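## Task

Pick up the small yellow sponge from the desk and set it on a shelf at the far end of the aisle, on either side. It must rest on the shelf surface itself, not on top of a carton. The robot must not tip over or finish leaning, or the task fails. It only counts if the sponge stays there without the robot holding it.

## Robot and tools

ROBOT. A simulated Hello Robot Stretch 3 with one arm: a two-wheel base (0.33 m long, 0.34 m wide), a lift that slides up a mast, and a telescoping arm that reaches out to the robot's RIGHT. The arm cannot reach forward; to move the gripper forward or back you drive the base. The base turns in place about a point midway between the drive wheels, 0.05 m behind its front edge, and cannot move sideways. With the arm pulled in and the wrist folded, a spin sweeps a 0.28 m radius; an unfolded, level gripper reaches outside that circle. A loose object may occasionally get nudged by something else.

FRAMES. Base frame: origin on the floor between the drive wheels, x forward, y left, z up. hand_pose is reported in it, at the point where closed fingertips meet; with wrist joints at zero its x points up, y back toward the mast, z to the rear. Fingertips are round pads 0.04 m wide. Odometry frame = base frame at scene start. base_odometry counts wheel turns only (slip counts as travel); heading positive left, -3.142 to 3.142.

execute_actions: argument "actions" is a list holding one action or none (empty just reports state and images). "cameras": list of "head_camera", "nav_camera", "wrist_camera" or "all"; omitted/null/["all"] gives all, [] gives none; the "pictures" line lists image order. An action may have:
- "base": exactly one of {"translate_m": d}, a straight drive offset in metres from where the base currently stands, forward positive, -1 to 1; or {"rotate_rad": d}, an in-place turn offset in radians, left (counter-clockwise) positive, -3.2 to 3.2.
- "joints": an object of absolute targets by name, one arm so one set: lift_m 0 to 1.1 (arm height on mast, m); arm_m 0 to 0.52 (extension, m); wrist_yaw_rad -1.345 to 4.42 (0 along the arm, positive swings toward the front, 3.0 folds over the base); wrist_pitch_rad -1.57 to 0.451 (0 level, negative tips fingertips down); wrist_roll_rad -2.911 to 2.911 (0 fingers side by side); gripper_m -0.089 to 0.179 (larger is wider; actual fingertip gap is about 0.007 less when nearly shut, 0.025 less fully open, zero below 0.007); head_pan_rad -3.953 to 1.73 (0 forward, positive left, -1.57 looks along the arm); head_tilt_rad -1.53 to 0.419 (negative down). Done tolerances: lift and arm ±0.004, gripper ±0.004, yaw/roll/pan/tilt ±0.02, pitch ±0.05.
- "contact_limits": {"arm_m": effort %} 1 to 100; the arm motion halts (contact_stop) when its effort hits that level (negative when retracting) and it holds no harder than that until the next action. Too low stops instantly; the result shows the active, default and maximum values.
Base and joint motions start together. Anything you omit may still be driving to an earlier target. Unknown keys or out-of-range numbers reject the call and nothing moves. If a result reports a stop, remaining motion calls in that same reply are skipped.

wait: {"seconds": 0 to 10}; commands nothing, returns state and images.
zoom_image: {"camera", "region": [x0, y0, x1, y1]} in pixels of that camera's latest full image, top-left origin, at most 504x504.
finished_scene: {"scene": current scene number}; ends it irreversibly after the last command has held, and reports success plus the next task. Replying without any tool call ends everything.

RESULTS. base_status/joint_status: "done" (for the base, wheels turned the commanded amount even with slip); "off_target" (stopped short, may keep pushing; for the base, something blocks it); after contact_stop, time_out or torque_fault the old target is dropped. Arm and lift contact_stop when pressing firmly and then go slack until commanded again; a slack lift may sink under load or keep pressing, and closing the fingers on a surface lifts it. Base, wrist and head never contact-stop; a wrist servo pushed hard too long shuts off 10 s (torque_fault), limp. on_its_own covers uncommanded joints; "held at" is a target, not position; effort outside its rest range suggests pushing or load. motor_effort: % of max, positive toward higher values, bracket = peak of last action; readings carry fixed bias and noise. Positive wheel effort pushes forward. base_tilt in degrees (forward/right positive, ~4 degrees fixed bias). turned_by_wheels and turned_by_imu: rotation since the last result, left positive. lidar_m: 12 distances from the base origin, 30-degree sectors, 1st straight ahead going counter-clockwise (4th left, 7th behind, 10th right), '-' for nothing; scan plane 0.17 m high, range 0.15 to 12 m, blind to clear items, may miss thin legs, partly blocked by mast and by own parts when the lift is low. wrist_depth_mm (45 to 1000) and head_depth_mm (280 to 4000, image sideways): 7x7 median depths from top left.

CAMERAS. head_camera and nav_camera move with head pan/tilt; wrist_camera rides on the gripper. Calibration (OpenCV conventions) is given per camera with small per-scene errors; results list changed poses.

GRIPPING. Close to a value below the object's width (lower squeezes harder; the stall guard may weaken a hard squeeze, so heavy or slick items can slip; send a new value to re-squeeze). Open at least 0.02 above the touching value to release. Readings and "done" don't confirm a grasp; check images.

SPEED. Fast driving (0.30 m/s, 1.9 rad/s) only when stowed: lift_m under 0.30, arm_m under 0.03, wrist_yaw_rad over 2.54; otherwise 0.10 m/s and 0.63 rad/s.

AVOID. Fold or unfold the wrist only with lift_m 0.32 to 0.95, wrist_pitch_rad -0.4, roll near 0; once folded the lift may go to 0.25. With yaw below -0.4 keep pitch at -0.5 or lower. Pushing the arm into something solid with the gripper above about 0.45 m can tip the robot, more so with higher contact limits or a repeated push. Don't drive while holding or pressing on something fixed; if snagged, reverse the last move in small steps, pull the gripper free, and lower lift to about 0.2 if still tilted. Avoid drops, slams and hard shoves; place items gently so they stay on the shelf.

Each tool is called after ">>>" as name([rows], argument=value, ...), one row to a line, values as JSON.

## Session

I'll start by looking at the robot's current state and camera views.

>>> execute_actions(actions=[])

Scene clock: 0.00 s.
base_odometry: x=+0.000 y=+0.000 heading=+0.000 (m, m, rad; odometry frame)
turned_by_wheels: +0.000 (rad since the last result)
turned_by_imu: +0.000 (rad since the last result)
base_tilt: forward=+2.2 right=-0.6 (deg)
lidar_m: 1.33 1.39 1.89 1.40 1.91 2.48 2.39 1.46 1.35 1.05 1.85 1.38
head_depth_mm: 1300 1298 1290 1286 1276 1269 1263 / 1315 1303 1300 1292 1281 1278 1271 / 1327 1317 1312 1300 1292 1293 1284 / 1330 1316 1309 1311 1304 1296 1290 / 1341 1328 1317 1310 1296 1286 1289 / 1333 1336 1328 1314 1309 1310 1294 / 1359 1340 1330 1333 1314 1301 1314
base_status: not commanded
joint_positions: lift_m=+0.581 arm_m=+0.000 wrist_yaw_rad=+3.129 wrist_pitch_rad=-0.577 wrist_roll_rad=+0.011 gripper_m=+0.037 head_pan_rad=+0.016 head_tilt_rad=-0.010
joint_status: not commanded
motor_effort: left_wheel=+0 right_wheel=+0 lift_m=+37 arm_m=+0 wrist_yaw_rad=+0 wrist_pitch_rad=+6 wrist_roll_rad=+0 gripper_m=+0 head_pan_rad=+0 head_tilt_rad=+1 (%)
hand_pose: x=-0.0186 y=+0.0562 z=+0.5602 quat_wxyz=(+0.207, +0.683, +0.196, +0.673) (m; base frame)
wrist_depth_mm: - - - - - - - / - - - - - - - / - - - - - - - / 967 - - - - - - / 824 844 829 860 855 877 887 / 706 722 - 753 771 758 762 / 629 634 656 682 665 672 678
pictures: head_camera (sideways: a quarter turn clockwise sets it upright), nav_camera (sideways: a quarter turn counterclockwise sets it upright), wrist_camera
Images, in order (width x height): head_camera 896x504, nav_camera 672x504, wrist_camera 644x364.

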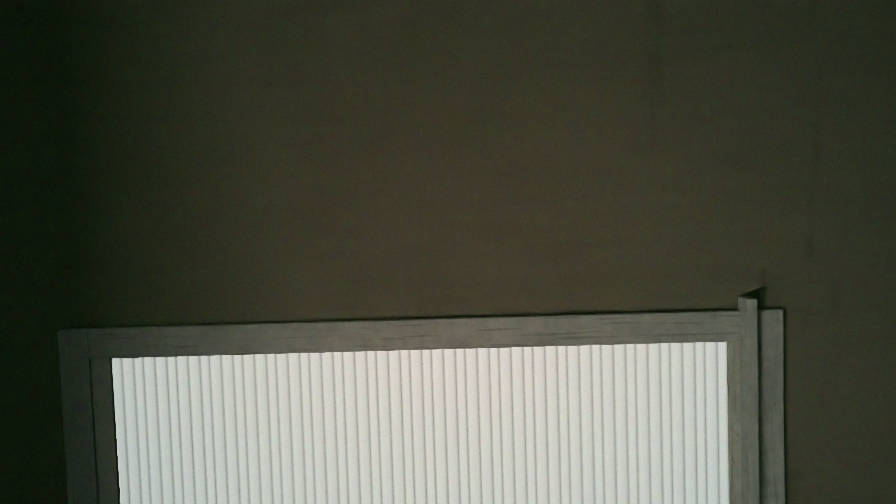

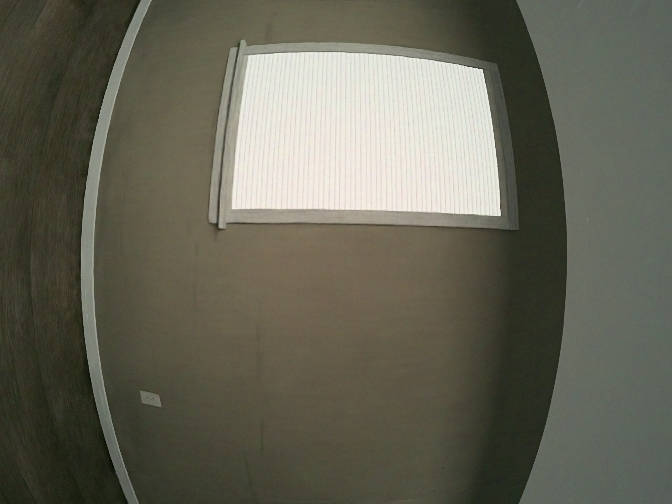

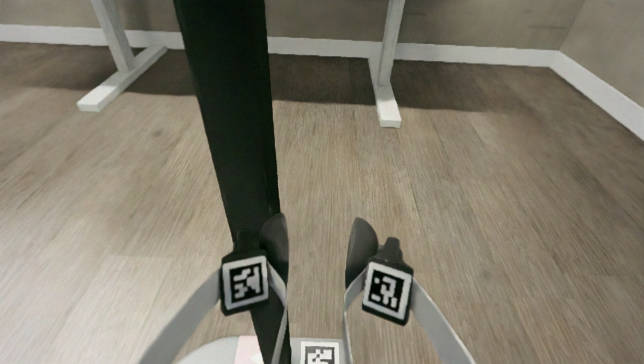

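>>> execute_actions([
  {"joints": {"head_pan_rad": 1.57, "head_tilt_rad": -0.5}},
], cameras=["head_camera", "nav_camera"])

Scene clock: 1.43 s.
base_odometry: x=+0.000 y=+0.000 heading=+0.000 (m, m, rad; odometry frame)
turned_by_wheels: +0.000 (rad since the last result)
turned_by_imu: +0.000 (rad since the last result)
base_tilt: forward=+2.2 right=-0.7 (deg)
lidar_m: 1.33 1.39 1.90 1.41 1.92 2.47 2.39 1.46 1.36 1.05 1.86 1.38
head_depth_mm: 1596 1714 1853 1305 2120 1677 1395 / 1600 1714 1801 1315 1930 1654 1392 / 1603 1720 1833 1323 2152 1716 1402 / 1594 1712 1850 1356 2178 1726 1417 / 1604 1723 1843 1355 2150 1717 1424 / 1586 1730 1856 1378 2159 1746 1424 / 1593 1732 1850 1390 2161 1749 1446
base_status: not commanded
joint_positions: lift_m=+0.581 arm_m=+0.000 wrist_yaw_rad=+3.129 wrist_pitch_rad=-0.577 wrist_roll_rad=+0.011 gripper_m=+0.037 head_pan_rad=+1.563 head_tilt_rad=-0.494
joint_status: all done
motor_effort: left_wheel=+0(0) right_wheel=+0(0) lift_m=+36(37) arm_m=-1(0) wrist_yaw_rad=+0(0) wrist_pitch_rad=+6(6) wrist_roll_rad=+0(0) gripper_m=+0(0) head_pan_rad=+4(49) head_tilt_rad=-2(27) (%)
hand_pose: x=-0.0186 y=+0.0562 z=+0.5602 quat_wxyz=(+0.207, +0.683, +0.196, +0.673) (m; base frame)
wrist_depth_mm: - - - - - - - / - - - - - - - / - - - - - - - / 952 - - - - - - / 813 810 831 868 897 874 887 / 722 725 - 735 768 766 786 / 644 651 666 669 660 664 677
pictures: head_camera (sideways: a quarter turn clockwise sets it upright), nav_camera (sideways: a quarter turn counterclockwise sets it upright)
camera_calibration (this result's frames):
head_camera: T_world_to_cam=[[-0.0228079, -0.44477, -0.895354, 1.18931], [-0.998989, -0.0245601, 0.0376481, -0.0345698], [-0.0387348, 0.895308, -0.443761, 0.537964], [0, 0, 0, 1]] pos_world=[0.0134287, 0.0464776, 1.30488]
nav_camera: T_world_to_cam=[[0.00449914, 0.453617, 0.891185, -1.11769], [0.999915, 0.00885834, -0.00955699, 0.0564206], [-0.0122296, 0.891153, -0.453539, 0.549679], [0, 0, 0, 1]] pos_world=[-0.0446648, 0.0166542, 1.24591]
Images, in order (width x height): head_camera 896x504, nav_camera 672x504.

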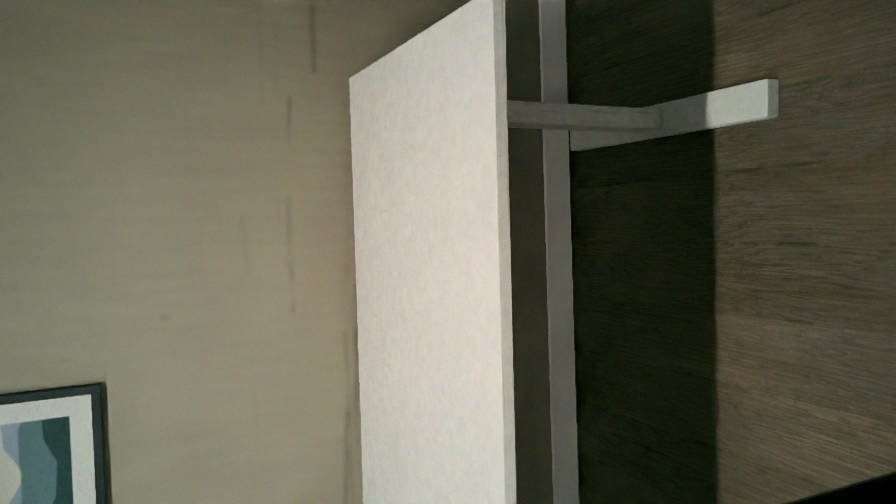

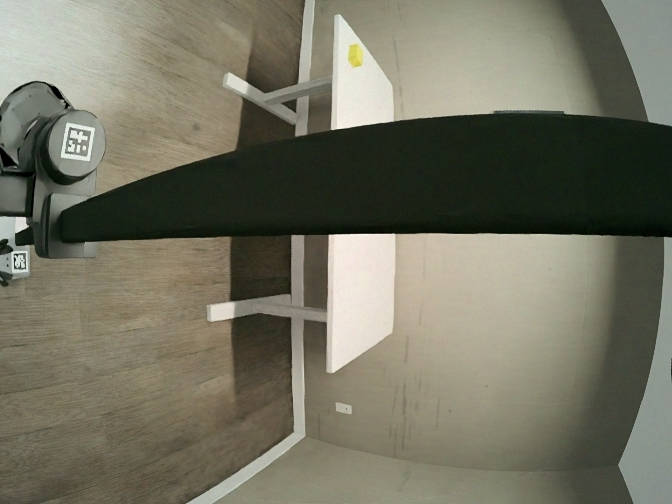

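>>> execute_actions([
  {"joints": {"head_pan_rad": -3.14, "head_tilt_rad": -0.3}},
], cameras=["head_camera", "nav_camera"])

Scene clock: 4.33 s.
base_odometry: x=+0.000 y=+0.000 heading=+0.000 (m, m, rad; odometry frame)
turned_by_wheels: +0.000 (rad since the last result)
turned_by_imu: +0.000 (rad since the last result)
base_tilt: forward=+2.1 right=-0.5 (deg)
lidar_m: 1.33 1.39 1.89 1.41 1.92 2.48 2.39 1.46 1.36 1.05 1.85 1.38
head_depth_mm: 2144 2242 2359 2488 2606 2094 1631 / 2161 2278 2358 2493 2616 2114 1647 / 2167 2257 2370 2494 2629 2120 1656 / 2171 2288 2395 2548 2648 2133 1665 / 2193 2298 2391 2563 2677 2142 1672 / 2195 2306 2406 2550 2639 2178 1677 / 2215 2332 2446 2545 2667 2187 1694
base_status: not commanded
joint_positions: lift_m=+0.581 arm_m=+0.000 wrist_yaw_rad=+3.129 wrist_pitch_rad=-0.577 wrist_roll_rad=+0.011 gripper_m=+0.037 head_pan_rad=-3.133 head_tilt_rad=-0.310
joint_status: all done
motor_effort: left_wheel=+0(0) right_wheel=+0(0) lift_m=+37(37) arm_m=+0(0) wrist_yaw_rad=+0(0) wrist_pitch_rad=+6(6) wrist_roll_rad=+0(0) gripper_m=+0(1) head_pan_rad=-4(47) head_tilt_rad=+4(19) (%)
hand_pose: x=-0.0186 y=+0.0562 z=+0.5602 quat_wxyz=(+0.207, +0.683, +0.196, +0.673) (m; base frame)
wrist_depth_mm: - - - - - - - / - - - - - - - / - - - - - - - / 984 - - - - - - / 816 846 820 856 863 887 871 / 721 717 - 755 769 765 769 / 636 642 662 668 667 665 691
pictures: head_camera (sideways: a quarter turn clockwise sets it upright), nav_camera (sideways: a quarter turn counterclockwise sets it upright)
camera_calibration (this result's frames):
head_camera: T_world_to_cam=[[0.274167, -0.0168162, -0.961535, 1.27388], [0.0477181, -0.998378, 0.0310666, -0.0323945], [-0.960498, -0.0544001, -0.27292, 0.321257], [0, 0, 0, 1]] pos_world=[-0.0391441, 0.00655624, 1.31357]
nav_camera: T_world_to_cam=[[-0.283319, -0.00164448, 0.959024, -1.20447], [-0.0271698, 0.999611, -0.00631255, 0.0584638], [-0.958641, -0.027845, -0.283253, 0.333847], [0, 0, 0, 1]] pos_world=[-0.0196213, -0.0511258, 1.25005]
Images, in order (width x height): head_camera 896x504, nav_camera 672x504.

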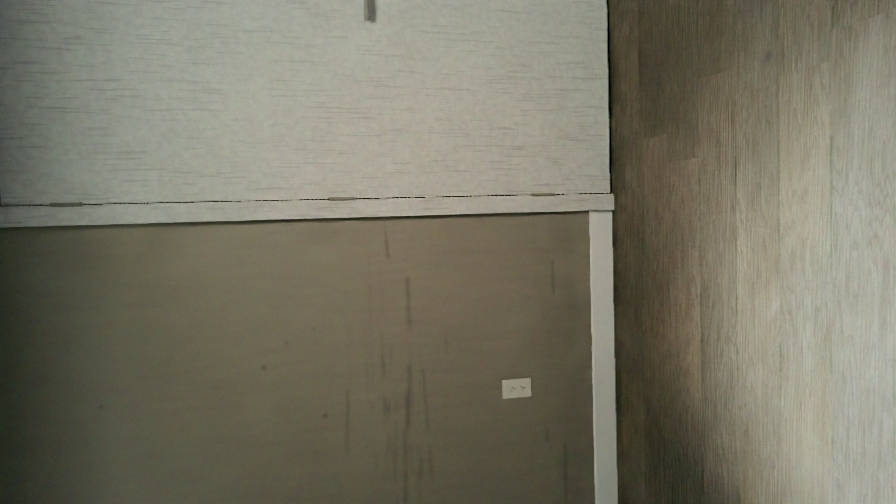

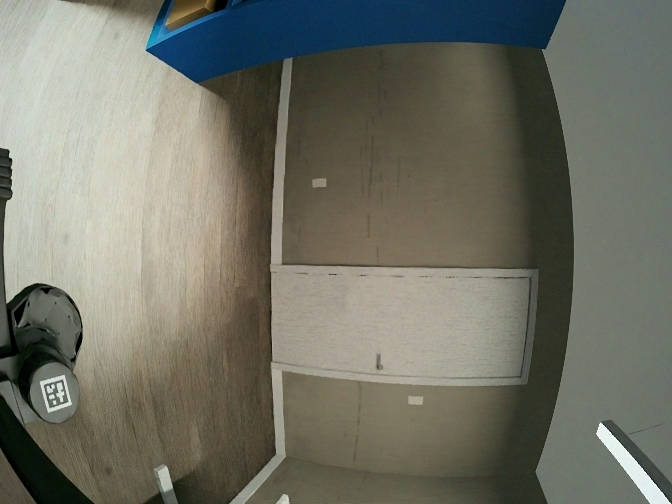

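>>> execute_actions([
  {"joints": {"head_pan_rad": -1.9, "head_tilt_rad": -0.4}},
], cameras=["head_camera", "nav_camera"])

Scene clock: 5.73 s.
base_odometry: x=+0.000 y=+0.000 heading=+0.000 (m, m, rad; odometry frame)
turned_by_wheels: +0.000 (rad since the last result)
turned_by_imu: +0.000 (rad since the last result)
base_tilt: forward=+2.1 right=-0.6 (deg)
lidar_m: 1.33 1.39 1.90 1.40 1.91 2.47 2.39 1.46 1.35 1.05 1.85 1.38
head_depth_mm: 1331 2067 1982 1592 1643 1700 1510 / 1579 2006 2112 1867 2036 1850 1521 / 1916 2041 2159 2308 2380 1901 1523 / 2665 2850 3065 3181 2566 1918 1489 / 2632 989 1048 1106 1176 1264 1349 / 900 948 1001 1063 1133 1211 1302 / 876 921 971 1035 1097 1169 1254
base_status: not commanded
joint_positions: lift_m=+0.581 arm_m=+0.000 wrist_yaw_rad=+3.129 wrist_pitch_rad=-0.577 wrist_roll_rad=+0.011 gripper_m=+0.037 head_pan_rad=-1.907 head_tilt_rad=-0.395
joint_status: all done
motor_effort: left_wheel=+0(0) right_wheel=+0(0) lift_m=+36(36) arm_m=+0(0) wrist_yaw_rad=+0(1) wrist_pitch_rad=+6(6) wrist_roll_rad=+0(0) gripper_m=+0(0) head_pan_rad=+4(46) head_tilt_rad=-2(11) (%)
hand_pose: x=-0.0186 y=+0.0562 z=+0.5602 quat_wxyz=(+0.207, +0.683, +0.196, +0.673) (m; base frame)
wrist_depth_mm: - - - - - - - / - - - - - - - / - - - - - - - / 967 - - - - - - / 834 840 843 865 875 860 870 / 733 724 - 751 749 764 766 / 639 628 663 664 655 670 690
pictures: head_camera (sideways: a quarter turn clockwise sets it upright), nav_camera (sideways: a quarter turn counterclockwise sets it upright)
camera_calibration (this result's frames):
head_camera: T_world_to_cam=[[0.135201, 0.328317, -0.934841, 1.23987], [0.954694, -0.29561, 0.0342538, -0.0420729], [-0.265102, -0.897119, -0.353409, 0.421769], [0, 0, 0, 1]] pos_world=[-0.0156534, -0.0411317, 1.30958]
nav_camera: T_world_to_cam=[[-0.120846, -0.342944, 0.93155, -1.16959], [-0.949618, 0.313312, -0.00784588, 0.0660862], [-0.289175, -0.885565, -0.363529, 0.434237], [0, 0, 0, 1]] pos_world=[0.0469872, -0.0372644, 1.24791]
Images, in order (width x height): head_camera 896x504, nav_camera 672x504.

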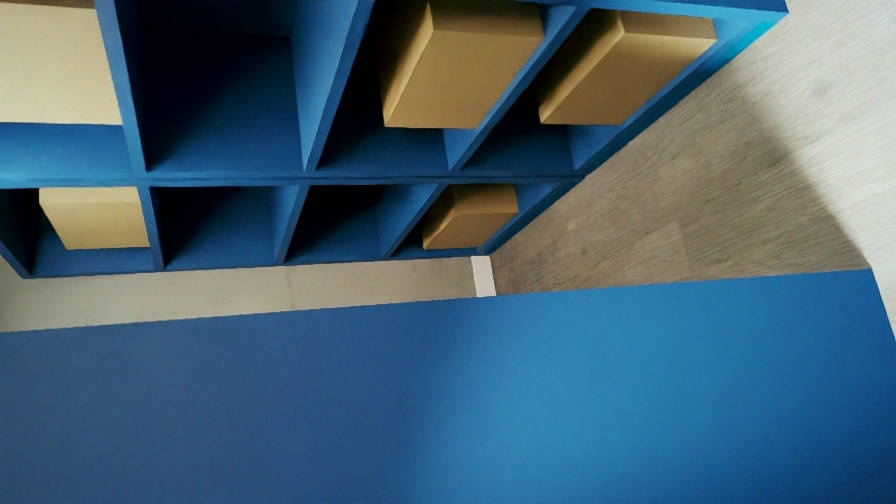

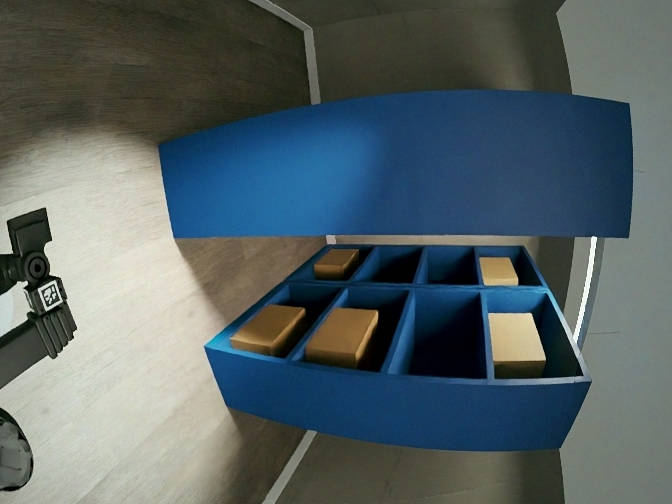

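>>> execute_actions([
  {"base": {"rotate_rad": 2.657}, "joints": {"lift_m": 0.28, "wrist_pitch_rad": -0.4, "head_pan_rad": -0.41, "head_tilt_rad": -0.4}},
], cameras=["head_camera", "nav_camera"])

Scene clock: 13.83 s.
base_odometry: x=+0.000 y=+0.000 heading=+2.657 (m, m, rad; odometry frame)
turned_by_wheels: +2.657 (rad since the last result)
turned_by_imu: +2.671 (rad since the last result)
base_tilt: forward=+2.2 right=-0.7 (deg)
lidar_m: 2.45 2.39 1.40 1.08 1.06 1.77 1.37 1.33 1.42 1.41 1.41 1.70
head_depth_mm: 1713 1816 1901 1661 2131 1875 1510 / 1843 1938 2065 1692 2287 1898 1513 / 1982 2090 2246 1687 1965 1906 1526 / 2109 2265 2429 2489 2574 1904 1522 / 2310 2476 2690 2899 2588 1938 1541 / 2514 2732 2926 3148 2599 1945 1545 / 2544 2639 2729 2885 2651 1946 1551
base_status: done
joint_positions: lift_m=+0.280 arm_m=+0.000 wrist_yaw_rad=+3.129 wrist_pitch_rad=-0.423 wrist_roll_rad=+0.011 gripper_m=+0.037 head_pan_rad=-0.417 head_tilt_rad=-0.395
joint_status: all done
motor_effort: left_wheel=-3(11) right_wheel=+3(13) lift_m=+28(31) arm_m=+0(0) wrist_yaw_rad=-1(0) wrist_pitch_rad=+12(11) wrist_roll_rad=+0(0) gripper_m=+0(1) head_pan_rad=+4(48) head_tilt_rad=-2(2) (%)
hand_pose: x=-0.0184 y=+0.0784 z=+0.2919 quat_wxyz=(+0.154, +0.696, +0.143, +0.687) (m; base frame)
wrist_depth_mm: - 841 - - - - - / - 900 - - - - - / 880 917 - 962 - - - / 677 688 - 737 750 773 773 / 554 558 569 593 600 601 625 / 472 494 - - 513 504 510 / 416 - - - 421 430 438
pictures: head_camera (sideways: a quarter turn clockwise sets it upright), nav_camera (sideways: a quarter turn counterclockwise sets it upright)
camera_calibration (this result's frames):
head_camera: T_world_to_cam=[[-0.31687, 0.161362, -0.934642, 1.24237], [0.371396, 0.927842, 0.0342741, -0.0385412], [0.87273, -0.336262, -0.353934, 0.415511], [0, 0, 0, 1]] pos_world=[0.0453544, -0.0249904, 1.30956]
nav_camera: T_world_to_cam=[[0.332602, -0.148228, 0.931346, -1.17209], [-0.38862, -0.921365, -0.00785585, 0.0626771], [0.859274, -0.359326, -0.364052, 0.427912], [0, 0, 0, 1]] pos_world=[0.0465021, 0.0377724, 1.24789]
Images, in order (width x height): head_camera 896x504, nav_camera 672x504.

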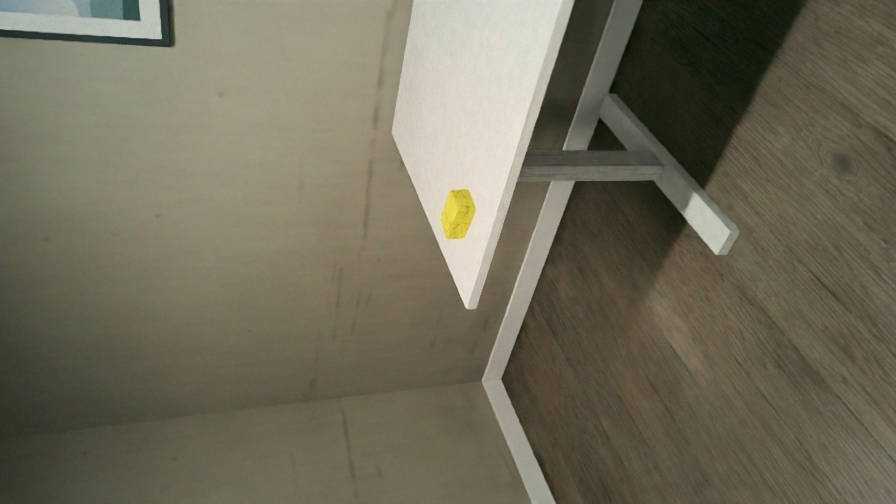

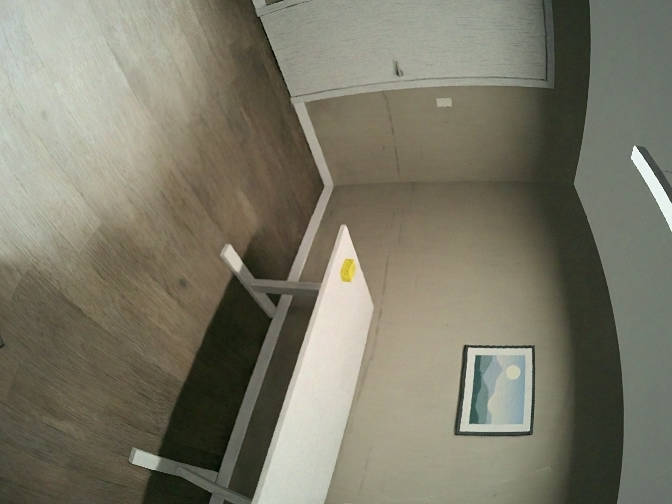

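>>> zoom_image(camera="head_camera", region=[380, 140, 540, 320])

Region (380, 140, 540, 320) of head_camera's 896x504 image, scaled by 2.800, with more detail than that image has.

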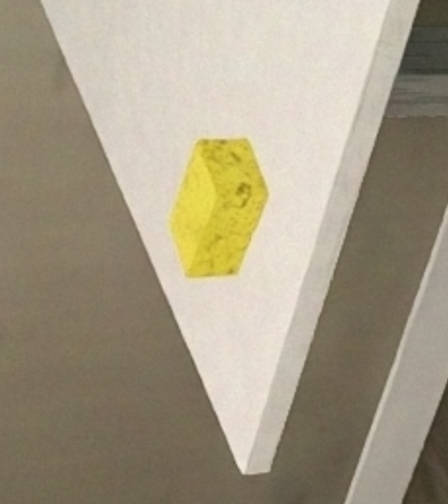

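>>> execute_actions([
  {"base": {"rotate_rad": -0.29}},
], cameras=[])

>>> execute_actions([
  {"base": {"translate_m": 0.9}, "joints": {"head_pan_rad": -0.9, "head_tilt_rad": -0.6}},
], cameras=["head_camera", "nav_camera"])

Scene clock: 21.07 s.
base_odometry: x=+0.000 y=+0.000 heading=+2.367 (m, m, rad; odometry frame)
turned_by_wheels: -0.290 (rad since the last result)
turned_by_imu: -0.291 (rad since the last result)
base_tilt: forward=+2.1 right=-0.6 (deg)
lidar_m: 1.69 2.39 2.42 1.36 1.05 1.05 1.51 1.33 1.34 1.58 1.41 1.84
head_depth_mm: 1577 1665 1742 1659 1294 1873 1516 / 1610 1715 1825 1678 1312 1904 1523 / 1677 1787 1917 1702 2163 1905 1526 / 1736 1882 1997 1731 2287 1907 1542 / 1842 1948 2091 1757 1957 1930 1534 / 1908 2053 2214 1769 2500 1941 1555 / 2027 2140 2310 2459 2617 1955 1567
base_status: done
joint_positions: lift_m=+0.280 arm_m=+0.000 wrist_yaw_rad=+3.129 wrist_pitch_rad=-0.423 wrist_roll_rad=+0.011 gripper_m=+0.037 head_pan_rad=-0.417 head_tilt_rad=-0.396
joint_status: not commanded
motor_effort: left_wheel=+2(9) right_wheel=-3(9) lift_m=+28(28) arm_m=+0(0) wrist_yaw_rad=+0(0) wrist_pitch_rad=+12(12) wrist_roll_rad=+0(0) gripper_m=+0(1) head_pan_rad=+4(4) head_tilt_rad=-2(2) (%)
hand_pose: x=-0.0184 y=+0.0784 z=+0.2919 quat_wxyz=(+0.154, +0.696, +0.143, +0.687) (m; base frame)
wrist_depth_mm: 751 863 - - - - - / 786 916 - - - - - / 806 906 - 986 - - - / 686 696 - 728 748 762 789 / 557 570 571 590 601 597 611 / 470 490 - - 513 510 508 / 414 - - - 427 430 438
pictures: none
No camera images: the call's "cameras" was empty. Leave "cameras" out to get every camera's image.

Scene clock: 25.83 s.
base_odometry: x=-0.643 y=+0.629 heading=+2.367 (m, m, rad; odometry frame)
turned_by_wheels: +0.000 (rad since the last result)
turned_by_imu: +0.005 (rad since the last result)
base_tilt: forward=+2.1 right=-0.6 (deg)
lidar_m: 1.46 1.74 1.74 2.09 2.15 1.72 2.26 2.00 2.00 1.20 1.23 0.84
head_depth_mm: 1068 1170 1296 1082 838 701 1309 / 1068 1164 1278 1092 839 703 1308 / 1058 1155 1272 1101 849 690 1319 / 1049 1142 1261 1119 855 693 1314 / 1041 1142 1251 1124 863 696 1321 / 1039 1138 1247 1138 867 703 1271 / 1034 1123 1239 1144 878 704 1311
base_status: done
joint_positions: lift_m=+0.280 arm_m=+0.000 wrist_yaw_rad=+3.129 wrist_pitch_rad=-0.423 wrist_roll_rad=+0.011 gripper_m=+0.037 head_pan_rad=-0.893 head_tilt_rad=-0.593
joint_status: all done
motor_effort: left_wheel=+1(11) right_wheel=-2(6) lift_m=+28(28) arm_m=+0(1) wrist_yaw_rad=+0(1) wrist_pitch_rad=+12(12) wrist_roll_rad=+0(0) gripper_m=+0(0) head_pan_rad=-4(33) head_tilt_rad=-3(16) (%)
hand_pose: x=-0.0184 y=+0.0784 z=+0.2919 quat_wxyz=(+0.154, +0.696, +0.143, +0.687) (m; base frame)
wrist_depth_mm: - - - - - - - / - - - - - - - / 894 909 - 965 - - - / 674 704 - 714 739 755 792 / 565 569 571 583 605 596 620 / 472 490 - - 515 503 513 / 411 - - - 421 429 439
pictures: head_camera (sideways: a quarter turn clockwise sets it upright), nav_camera (sideways: a quarter turn counterclockwise sets it upright)
camera_calibration (this result's frames):
head_camera: T_world_to_cam=[[-0.318367, 0.426155, -0.846779, 1.12776], [0.760006, 0.648641, 0.0406961, -0.0492628], [0.566598, -0.630601, -0.530386, 0.646985], [0, 0, 0, 1]] pos_world=[0.0299013, -0.0406578, 1.30012]
nav_camera: T_world_to_cam=[[0.337852, -0.421051, 0.841767, -1.05527], [-0.76887, -0.639307, -0.0111862, 0.0693299], [0.542858, -0.64343, -0.539725, 0.658433], [0, 0, 0, 1]] pos_world=[0.0523959, 0.0236564, 1.24444]
Images, in order (width x height): head_camera 896x504, nav_camera 672x504.

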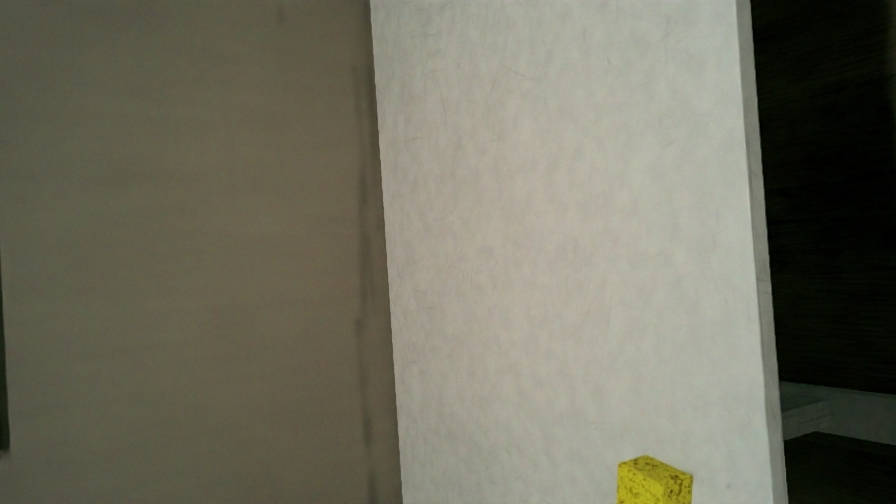

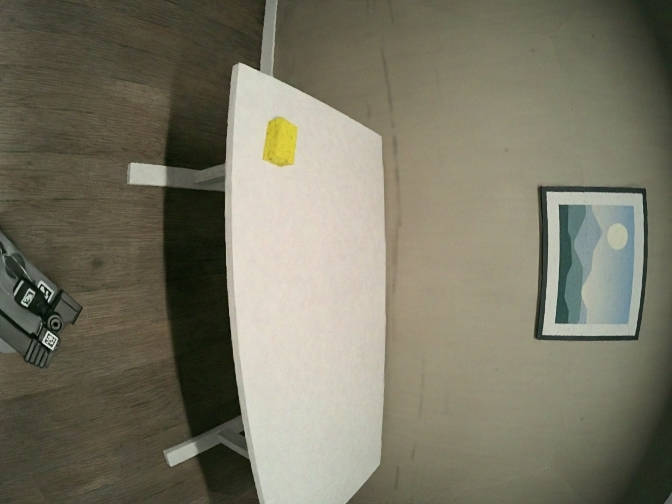

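>>> execute_actions([
  {"base": {"rotate_rad": 0.756}, "joints": {"lift_m": 0.85, "head_pan_rad": -1.2, "head_tilt_rad": -0.8}},
], cameras=["head_camera"])

Scene clock: 35.83 s.
base_odometry: x=-0.643 y=+0.629 heading=+3.123 (m, m, rad; odometry frame)
turned_by_wheels: +0.756 (rad since the last result)
turned_by_imu: +0.761 (rad since the last result)
base_tilt: forward=+2.1 right=-0.6 (deg)
lidar_m: 1.74 1.81 1.71 1.67 1.73 2.06 2.00 1.19 1.27 1.23 0.84 1.78
head_depth_mm: 1059 1177 1024 825 689 1380 - / 1092 1209 1034 827 723 1421 - / 1137 1260 1047 831 747 1391 - / 1177 1333 1055 796 1439 1345 1201 / 1227 1391 1555 847 1549 1380 1210 / 1275 1464 1709 874 1616 1386 1205 / 1323 1546 1819 1970 1641 1398 1225
base_status: done
joint_positions: lift_m=+0.850 arm_m=+0.000 wrist_yaw_rad=+3.129 wrist_pitch_rad=-0.422 wrist_roll_rad=+0.011 gripper_m=+0.037 head_pan_rad=-1.193 head_tilt_rad=-0.790
joint_status: all done
motor_effort: left_wheel=-2(10) right_wheel=+3(10) lift_m=+43(45) arm_m=-1(1) wrist_yaw_rad=-1(0) wrist_pitch_rad=+11(12) wrist_roll_rad=+0(0) gripper_m=+0(1) head_pan_rad=-3(29) head_tilt_rad=-4(21) (%)
hand_pose: x=-0.0184 y=+0.0784 z=+0.8615 quat_wxyz=(+0.154, +0.696, +0.143, +0.687) (m; base frame)
wrist_depth_mm: - - - - - - - / - - - - - - - / - - - - - - - / - - - - - - - / - - - - - - - / - - - - - - - / 929 952 940 - - - -
pictures: head_camera (sideways: a quarter turn clockwise sets it upright)
camera_calibration (this result's frames):
head_camera: T_world_to_cam=[[-0.235686, 0.64586, -0.726166, 0.970031], [0.920859, 0.387229, 0.0455297, -0.0565257], [0.310599, -0.657966, -0.68601, 0.850996], [0, 0, 0, 1]] pos_world=[0.0163569, -0.0446893, 1.29077]
Images, in order (width x height): head_camera 896x504.

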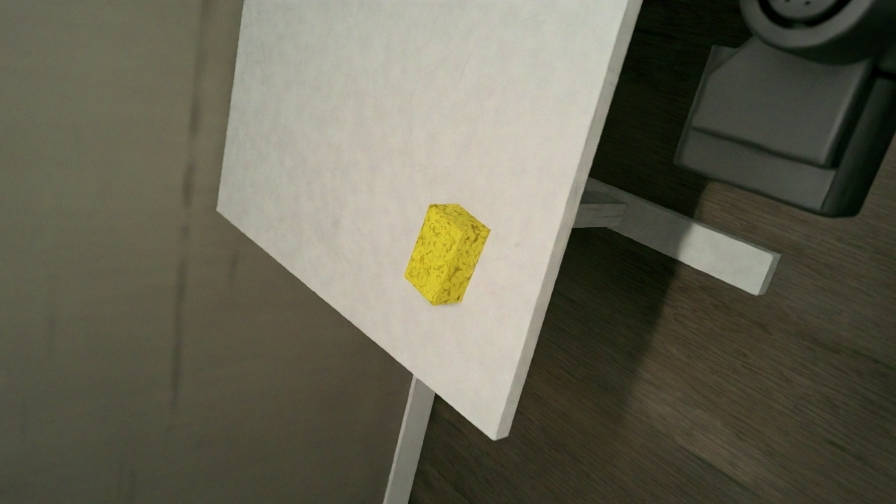

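>>> zoom_image(camera="head_camera", region=[370, 170, 530, 330])

Region (370, 170, 530, 330) of head_camera's 896x504 image, scaled by 3.150, with more detail than that image has.

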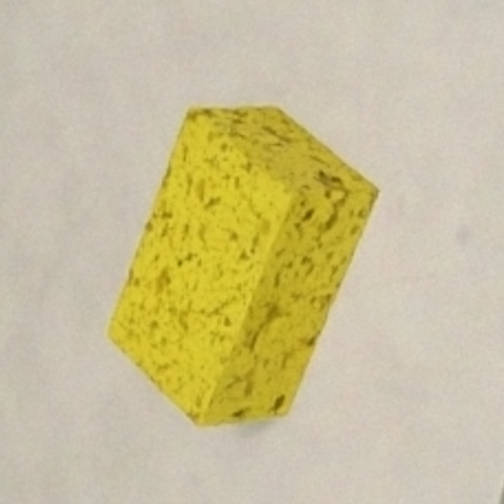

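>>> execute_actions([
  {"joints": {"wrist_yaw_rad": 1.41, "wrist_pitch_rad": -0.7, "arm_m": 0.3, "lift_m": 0.87}},
], cameras=["head_camera", "wrist_camera"])

Scene clock: 41.00 s.
base_odometry: x=-0.643 y=+0.629 heading=+3.123 (m, m, rad; odometry frame)
turned_by_wheels: +0.000 (rad since the last result)
turned_by_imu: +0.000 (rad since the last result)
base_tilt: forward=+2.1 right=-0.6 (deg)
lidar_m: 1.73 1.81 1.72 1.67 1.73 2.06 2.00 1.20 1.27 1.23 0.84 1.78
head_depth_mm: 1055 1184 1024 - 689 1346 1188 / 1097 1203 1071 840 725 1352 1181 / 1132 1264 1043 872 748 1365 1189 / 1179 1330 1054 796 1442 1349 1195 / 1224 1388 1554 848 1554 1378 1204 / 1280 1467 1720 877 1605 1389 1210 / 1327 1540 1806 1953 1623 1396 1218
base_status: not commanded
joint_positions: lift_m=+0.870 arm_m=+0.300 wrist_yaw_rad=+1.411 wrist_pitch_rad=-0.709 wrist_roll_rad=+0.011 gripper_m=+0.037 head_pan_rad=-1.193 head_tilt_rad=-0.790
joint_status: all done
motor_effort: left_wheel=-2(3) right_wheel=+3(3) lift_m=+43(44) arm_m=+2(4) wrist_yaw_rad=-1(0) wrist_pitch_rad=+4(10) wrist_roll_rad=+0(0) gripper_m=+1(0) head_pan_rad=-3(4) head_tilt_rad=-4(4) (%)
hand_pose: x=+0.1551 y=-0.4734 z=+0.8233 quat_wxyz=(+0.662, +0.618, -0.349, +0.239) (m; base frame)
wrist_depth_mm: - - - - - - 751 / - - - - - 935 690 / - - - 374 374 388 394 / - - - 326 276 337 337 / - - - 289 275 292 296 / 931 952 - 253 264 258 262 / 836 847 877 232 231 234 236
pictures: head_camera (sideways: a quarter turn clockwise sets it upright), wrist_camera
camera_calibration (this result's frames):
head_camera: T_world_to_cam=[[-0.235527, 0.645921, -0.726163, 0.970025], [0.920955, 0.387001, 0.0455298, -0.0565264], [0.310434, -0.658039, -0.686014, 0.851001], [0, 0, 0, 1]] pos_world=[0.0163458, -0.0446918, 1.29077]
wrist_camera: T_world_to_cam=[[-0.126835, -0.991912, 0.00490601, -0.453886], [-0.751309, 0.0928375, -0.653388, 0.736725], [0.647648, -0.0865582, -0.757008, 0.644858], [0, 0, 0, 1]] pos_world=[0.0782992, -0.462792, 0.971757]
Images, in order (width x height): head_camera 896x504, wrist_camera 644x364.

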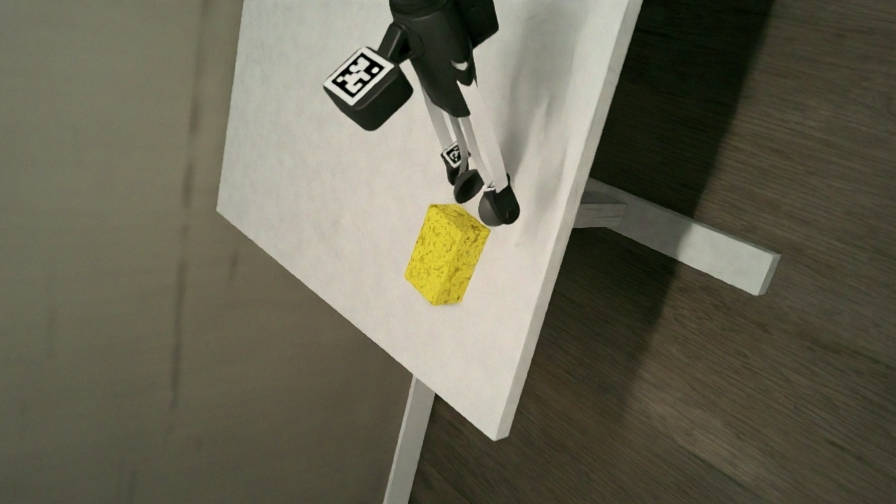

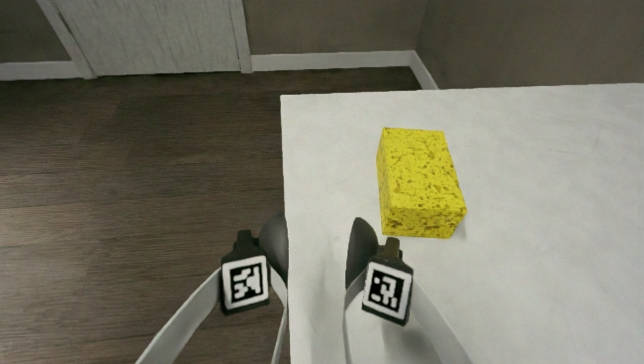

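>>> execute_actions([
  {"base": {"translate_m": 0.105}, "joints": {"arm_m": 0.4, "gripper_m": 0.14}},
], cameras=["head_camera", "wrist_camera"])

Scene clock: 44.63 s.
base_odometry: x=-0.748 y=+0.631 heading=+3.123 (m, m, rad; odometry frame)
turned_by_wheels: +0.000 (rad since the last result)
turned_by_imu: +0.000 (rad since the last result)
base_tilt: forward=+2.2 right=-0.6 (deg)
lidar_m: 1.63 1.70 1.71 1.66 1.74 2.17 2.10 1.28 1.28 0.81 1.29 1.71
head_depth_mm: 1062 1183 1096 802 701 1355 1177 / 1097 1214 1069 803 723 1357 1186 / 1135 1262 1041 791 749 1336 1195 / 1187 1333 1488 843 1489 1371 1198 / 1227 1393 1624 1793 1548 1380 1201 / 1281 1459 1698 1897 1620 1391 1215 / 1335 1540 1809 1967 1637 1393 1218
base_status: done
joint_positions: lift_m=+0.870 arm_m=+0.400 wrist_yaw_rad=+1.411 wrist_pitch_rad=-0.709 wrist_roll_rad=+0.011 gripper_m=+0.140 head_pan_rad=-1.193 head_tilt_rad=-0.790
joint_status: all done
motor_effort: left_wheel=-2(4) right_wheel=+2(8) lift_m=+43(43) arm_m=+3(1) wrist_yaw_rad=-1(1) wrist_pitch_rad=+5(5) wrist_roll_rad=+0(0) gripper_m=+0(81) head_pan_rad=-3(3) head_tilt_rad=-4(3) (%)
hand_pose: x=+0.1551 y=-0.5734 z=+0.8233 quat_wxyz=(+0.662, +0.618, -0.349, +0.239) (m; base frame)
wrist_depth_mm: - - - - - 933 653 / - - - - - 918 656 / - - - - - 838 616 / - - 319 324 326 335 338 / - - 281 236 289 292 296 / 924 - 251 208 253 264 261 / 854 835 227 188 231 229 236
pictures: head_camera (sideways: a quarter turn clockwise sets it upright), wrist_camera
camera_calibration (this result's frames):
head_camera: T_world_to_cam=[[-0.235526, 0.645924, -0.726161, 0.970023], [0.920956, 0.386998, 0.0455299, -0.0565265], [0.310431, -0.658039, -0.686016, 0.851004], [0, 0, 0, 1]] pos_world=[0.0163456, -0.0446918, 1.29077]
wrist_camera: T_world_to_cam=[[-0.126868, -0.991908, 0.00489641, -0.553071], [-0.751492, 0.0928936, -0.653169, 0.745816], [0.647429, -0.0865457, -0.757196, 0.636394], [0, 0, 0, 1]] pos_world=[0.0782882, -0.5628, 0.971728]
Images, in order (width x height): head_camera 896x504, wrist_camera 644x364.

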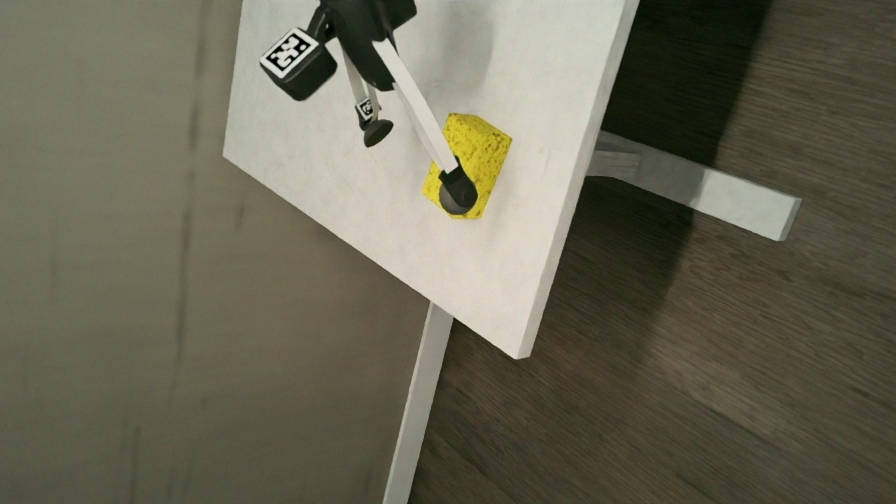

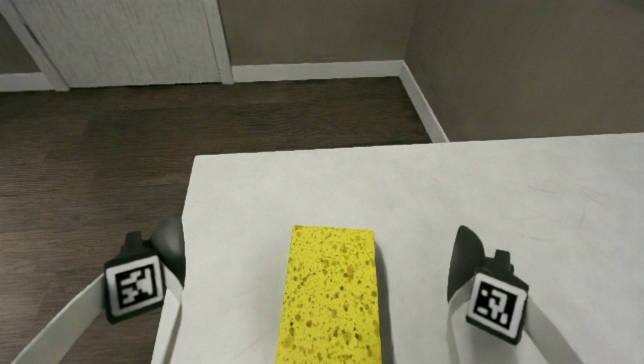

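>>> execute_actions([
  {"joints": {"lift_m": 0.795, "arm_m": 0.408}},
], cameras=["head_camera", "wrist_camera"])

Scene clock: 46.63 s.
base_odometry: x=-0.748 y=+0.631 heading=+3.123 (m, m, rad; odometry frame)
turned_by_wheels: +0.000 (rad since the last result)
turned_by_imu: +0.000 (rad since the last result)
base_tilt: forward=+2.1 right=-0.6 (deg)
lidar_m: 1.63 1.70 1.71 1.66 1.74 2.17 2.10 1.28 1.28 0.81 1.29 1.71
head_depth_mm: 1061 1182 1041 777 701 1341 1174 / 1094 1213 1053 784 724 1353 1186 / 1135 1266 1038 792 752 1330 1190 / 1178 1337 1490 842 1491 1369 1205 / 1230 1392 1628 1795 1545 1378 1197 / 1279 1463 1712 1890 1626 1392 1212 / 1335 1548 1807 1962 1625 1391 1220
base_status: not commanded
joint_positions: lift_m=+0.795 arm_m=+0.408 wrist_yaw_rad=+1.411 wrist_pitch_rad=-0.709 wrist_roll_rad=+0.011 gripper_m=+0.140 head_pan_rad=-1.193 head_tilt_rad=-0.790
joint_status: all done
motor_effort: left_wheel=-3(2) right_wheel=+2(2) lift_m=+28(37) arm_m=+3(3) wrist_yaw_rad=-1(0) wrist_pitch_rad=+5(5) wrist_roll_rad=+0(0) gripper_m=+1(0) head_pan_rad=-4(4) head_tilt_rad=-4(4) (%)
hand_pose: x=+0.1550 y=-0.5814 z=+0.7488 quat_wxyz=(+0.662, +0.618, -0.349, +0.239) (m; base frame)
wrist_depth_mm: - - - - - 876 639 / - - - - - 809 609 / - - 261 266 269 274 279 / - 237 226 170 231 233 238 / - 207 198 150 203 206 208 / 857 - 174 133 176 185 185 / 775 158 155 123 160 161 167
pictures: head_camera (sideways: a quarter turn clockwise sets it upright), wrist_camera
camera_calibration (this result's frames):
head_camera: T_world_to_cam=[[-0.235526, 0.645924, -0.726161, 0.970023], [0.920956, 0.386998, 0.0455299, -0.0565265], [0.310432, -0.658039, -0.686016, 0.851004], [0, 0, 0, 1]] pos_world=[0.0163456, -0.0446918, 1.29077]
wrist_camera: T_world_to_cam=[[-0.126867, -0.991908, 0.00488998, -0.560634], [-0.751617, 0.0929142, -0.653023, 0.697809], [0.647284, -0.0865226, -0.757322, 0.579464], [0, 0, 0, 1]] pos_world=[0.0782811, -0.570797, 0.897268]
Images, in order (width x height): head_camera 896x504, wrist_camera 644x364.

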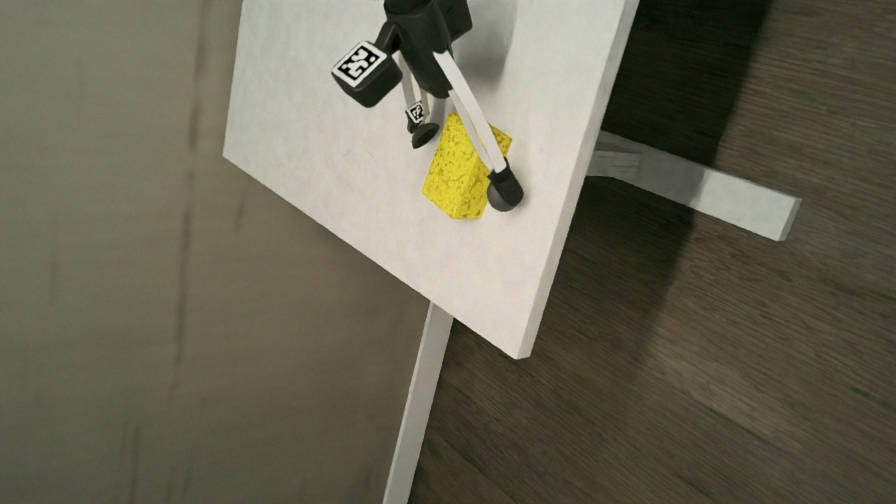

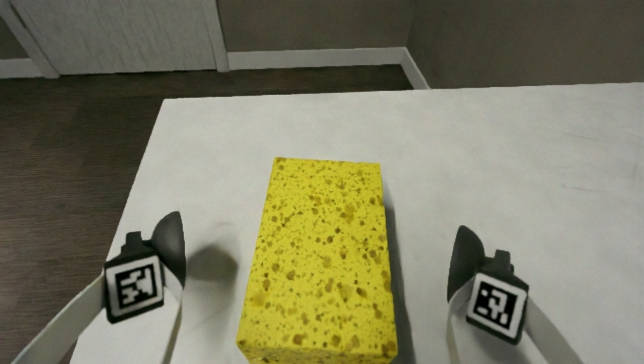

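>>> execute_actions([
  {"joints": {"gripper_m": 0.03}},
], cameras=["head_camera", "wrist_camera"])

Scene clock: 48.80 s.
base_odometry: x=-0.748 y=+0.631 heading=+3.123 (m, m, rad; odometry frame)
turned_by_wheels: +0.000 (rad since the last result)
turned_by_imu: +0.000 (rad since the last result)
base_tilt: forward=+2.1 right=-0.5 (deg)
lidar_m: 1.63 1.70 1.71 1.66 1.74 2.17 2.10 1.28 1.27 0.81 1.29 1.70
head_depth_mm: 1058 1187 1039 777 700 1347 1183 / 1098 1215 1053 794 725 1356 1184 / 1140 1269 1039 780 751 1334 1194 / 1177 1335 1496 843 1495 1366 1193 / 1231 1398 1623 1786 1545 1380 1208 / 1280 1462 1725 1889 1630 1384 1213 / 1345 1537 1813 1973 1625 1394 1214
base_status: not commanded
joint_positions: lift_m=+0.795 arm_m=+0.408 wrist_yaw_rad=+1.411 wrist_pitch_rad=-0.710 wrist_roll_rad=+0.011 gripper_m=+0.031 head_pan_rad=-1.193 head_tilt_rad=-0.790
joint_status: all done
motor_effort: left_wheel=-2(2) right_wheel=+3(2) lift_m=+28(28) arm_m=+2(2) wrist_yaw_rad=-1(0) wrist_pitch_rad=+5(5) wrist_roll_rad=+0(0) gripper_m=-14(89) head_pan_rad=-4(4) head_tilt_rad=-4(4) (%)
hand_pose: x=+0.1550 y=-0.5814 z=+0.7487 quat_wxyz=(+0.663, +0.618, -0.349, +0.239) (m; base frame)
wrist_depth_mm: - - - - - 904 656 / - - - - - 806 599 / - - 264 266 270 271 277 / - 237 224 168 231 234 236 / - 201 198 147 204 206 208 / 883 176 131 132 138 183 184 / 782 158 154 121 159 164 165
pictures: head_camera (sideways: a quarter turn clockwise sets it upright), wrist_camera
camera_calibration (this result's frames):
head_camera: T_world_to_cam=[[-0.235526, 0.645924, -0.726161, 0.970023], [0.920956, 0.386998, 0.0455299, -0.0565265], [0.310431, -0.658039, -0.686016, 0.851004], [0, 0, 0, 1]] pos_world=[0.0163456, -0.0446918, 1.29077]
wrist_camera: T_world_to_cam=[[-0.126864, -0.991908, 0.00487561, -0.560621], [-0.7519, 0.0929593, -0.652691, 0.697517], [0.646956, -0.0864691, -0.757609, 0.579754], [0, 0, 0, 1]] pos_world=[0.0782652, -0.570794, 0.897223]
Images, in order (width x height): head_camera 896x504, wrist_camera 644x364.

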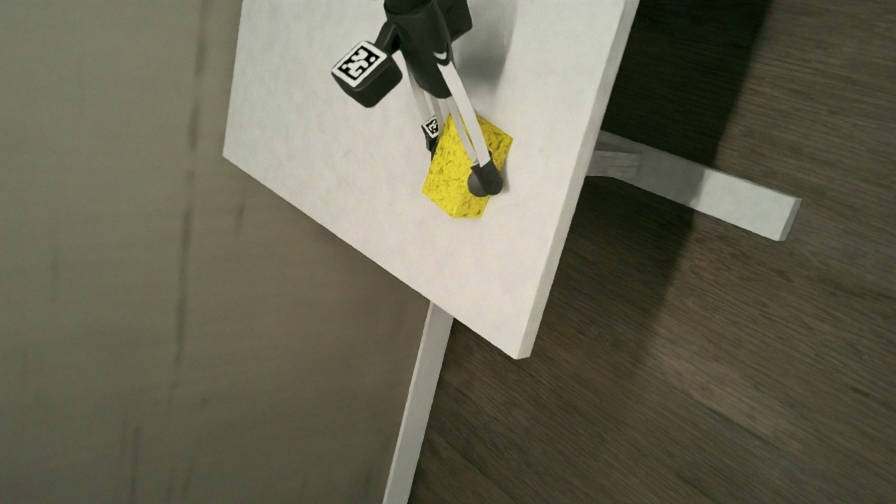

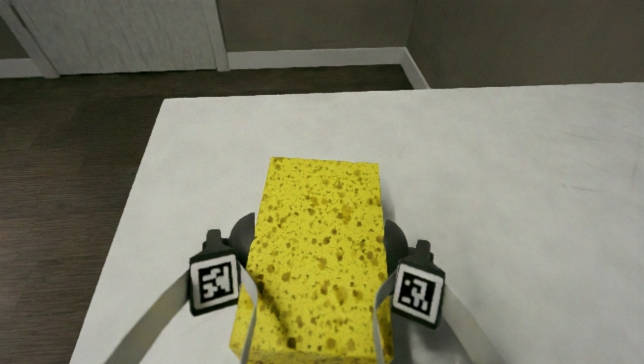

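>>> execute_actions([
  {"joints": {"lift_m": 0.85, "head_pan_rad": -1.4, "head_tilt_rad": -0.9}},
], cameras=["head_camera", "wrist_camera"])

Scene clock: 52.17 s.
base_odometry: x=-0.748 y=+0.631 heading=+3.123 (m, m, rad; odometry frame)
turned_by_wheels: +0.000 (rad since the last result)
turned_by_imu: +0.000 (rad since the last result)
base_tilt: forward=+2.2 right=-0.6 (deg)
lidar_m: 1.63 1.70 1.71 1.66 1.74 2.17 2.10 1.28 1.27 0.81 1.29 1.70
head_depth_mm: 1069 - 885 741 1404 1286 1143 / 1099 1144 850 745 1443 1288 1147 / 1127 1158 852 751 1446 1294 1152 / 1142 1131 934 747 1443 1285 1170 / 1167 1252 915 762 1500 1306 1165 / 1184 1366 1526 788 1507 1316 1174 / 1210 1398 1665 1773 1517 1335 1184
base_status: not commanded
joint_positions: lift_m=+0.850 arm_m=+0.408 wrist_yaw_rad=+1.411 wrist_pitch_rad=-0.711 wrist_roll_rad=+0.011 gripper_m=+0.031 head_pan_rad=-1.393 head_tilt_rad=-0.889
joint_status: all done
motor_effort: left_wheel=-2(2) right_wheel=+2(2) lift_m=+44(47) arm_m=+2(2) wrist_yaw_rad=-1(0) wrist_pitch_rad=+5(5) wrist_roll_rad=+0(0) gripper_m=-14(15) head_pan_rad=-4(22) head_tilt_rad=-4(15) (%)
hand_pose: x=+0.1548 y=-0.5814 z=+0.8030 quat_wxyz=(+0.663, +0.618, -0.349, +0.239) (m; base frame)
wrist_depth_mm: - - - - - 907 650 / - - - - - 944 653 / - - - - - 357 363 / - - 294 168 301 306 309 / - - 257 148 262 268 270 / 910 894 131 132 138 238 239 / 831 514 202 121 209 214 216
pictures: head_camera (sideways: a quarter turn clockwise sets it upright), wrist_camera
camera_calibration (this result's frames):
head_camera: T_world_to_cam=[[-0.114782, 0.74664, -0.65525, 0.87688], [0.980218, 0.192189, 0.0472873, -0.0591701], [0.161239, -0.63686, -0.75393, 0.940239], [0, 0, 0, 1]] pos_world=[0.00704653, -0.0445412, 1.28625]
wrist_camera: T_world_to_cam=[[-0.126861, -0.991909, 0.00484635, -0.560859], [-0.752468, 0.0930518, -0.652023, 0.732419], [0.646296, -0.086363, -0.758184, 0.6216], [0, 0, 0, 1]] pos_world=[0.0782331, -0.57079, 0.951559]
Images, in order (width x height): head_camera 896x504, wrist_camera 644x364.

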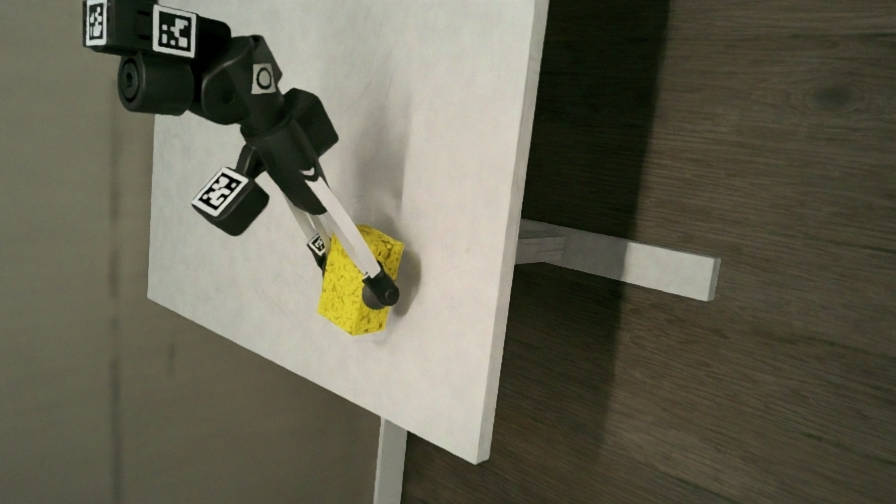

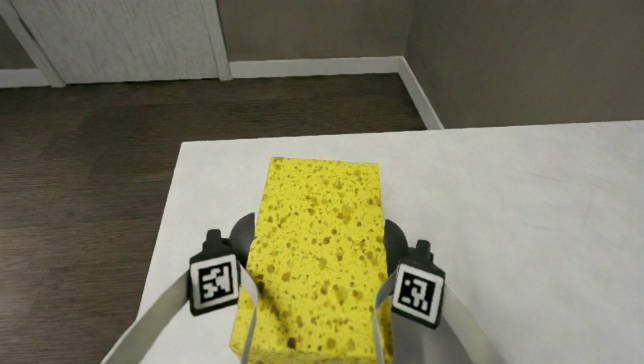

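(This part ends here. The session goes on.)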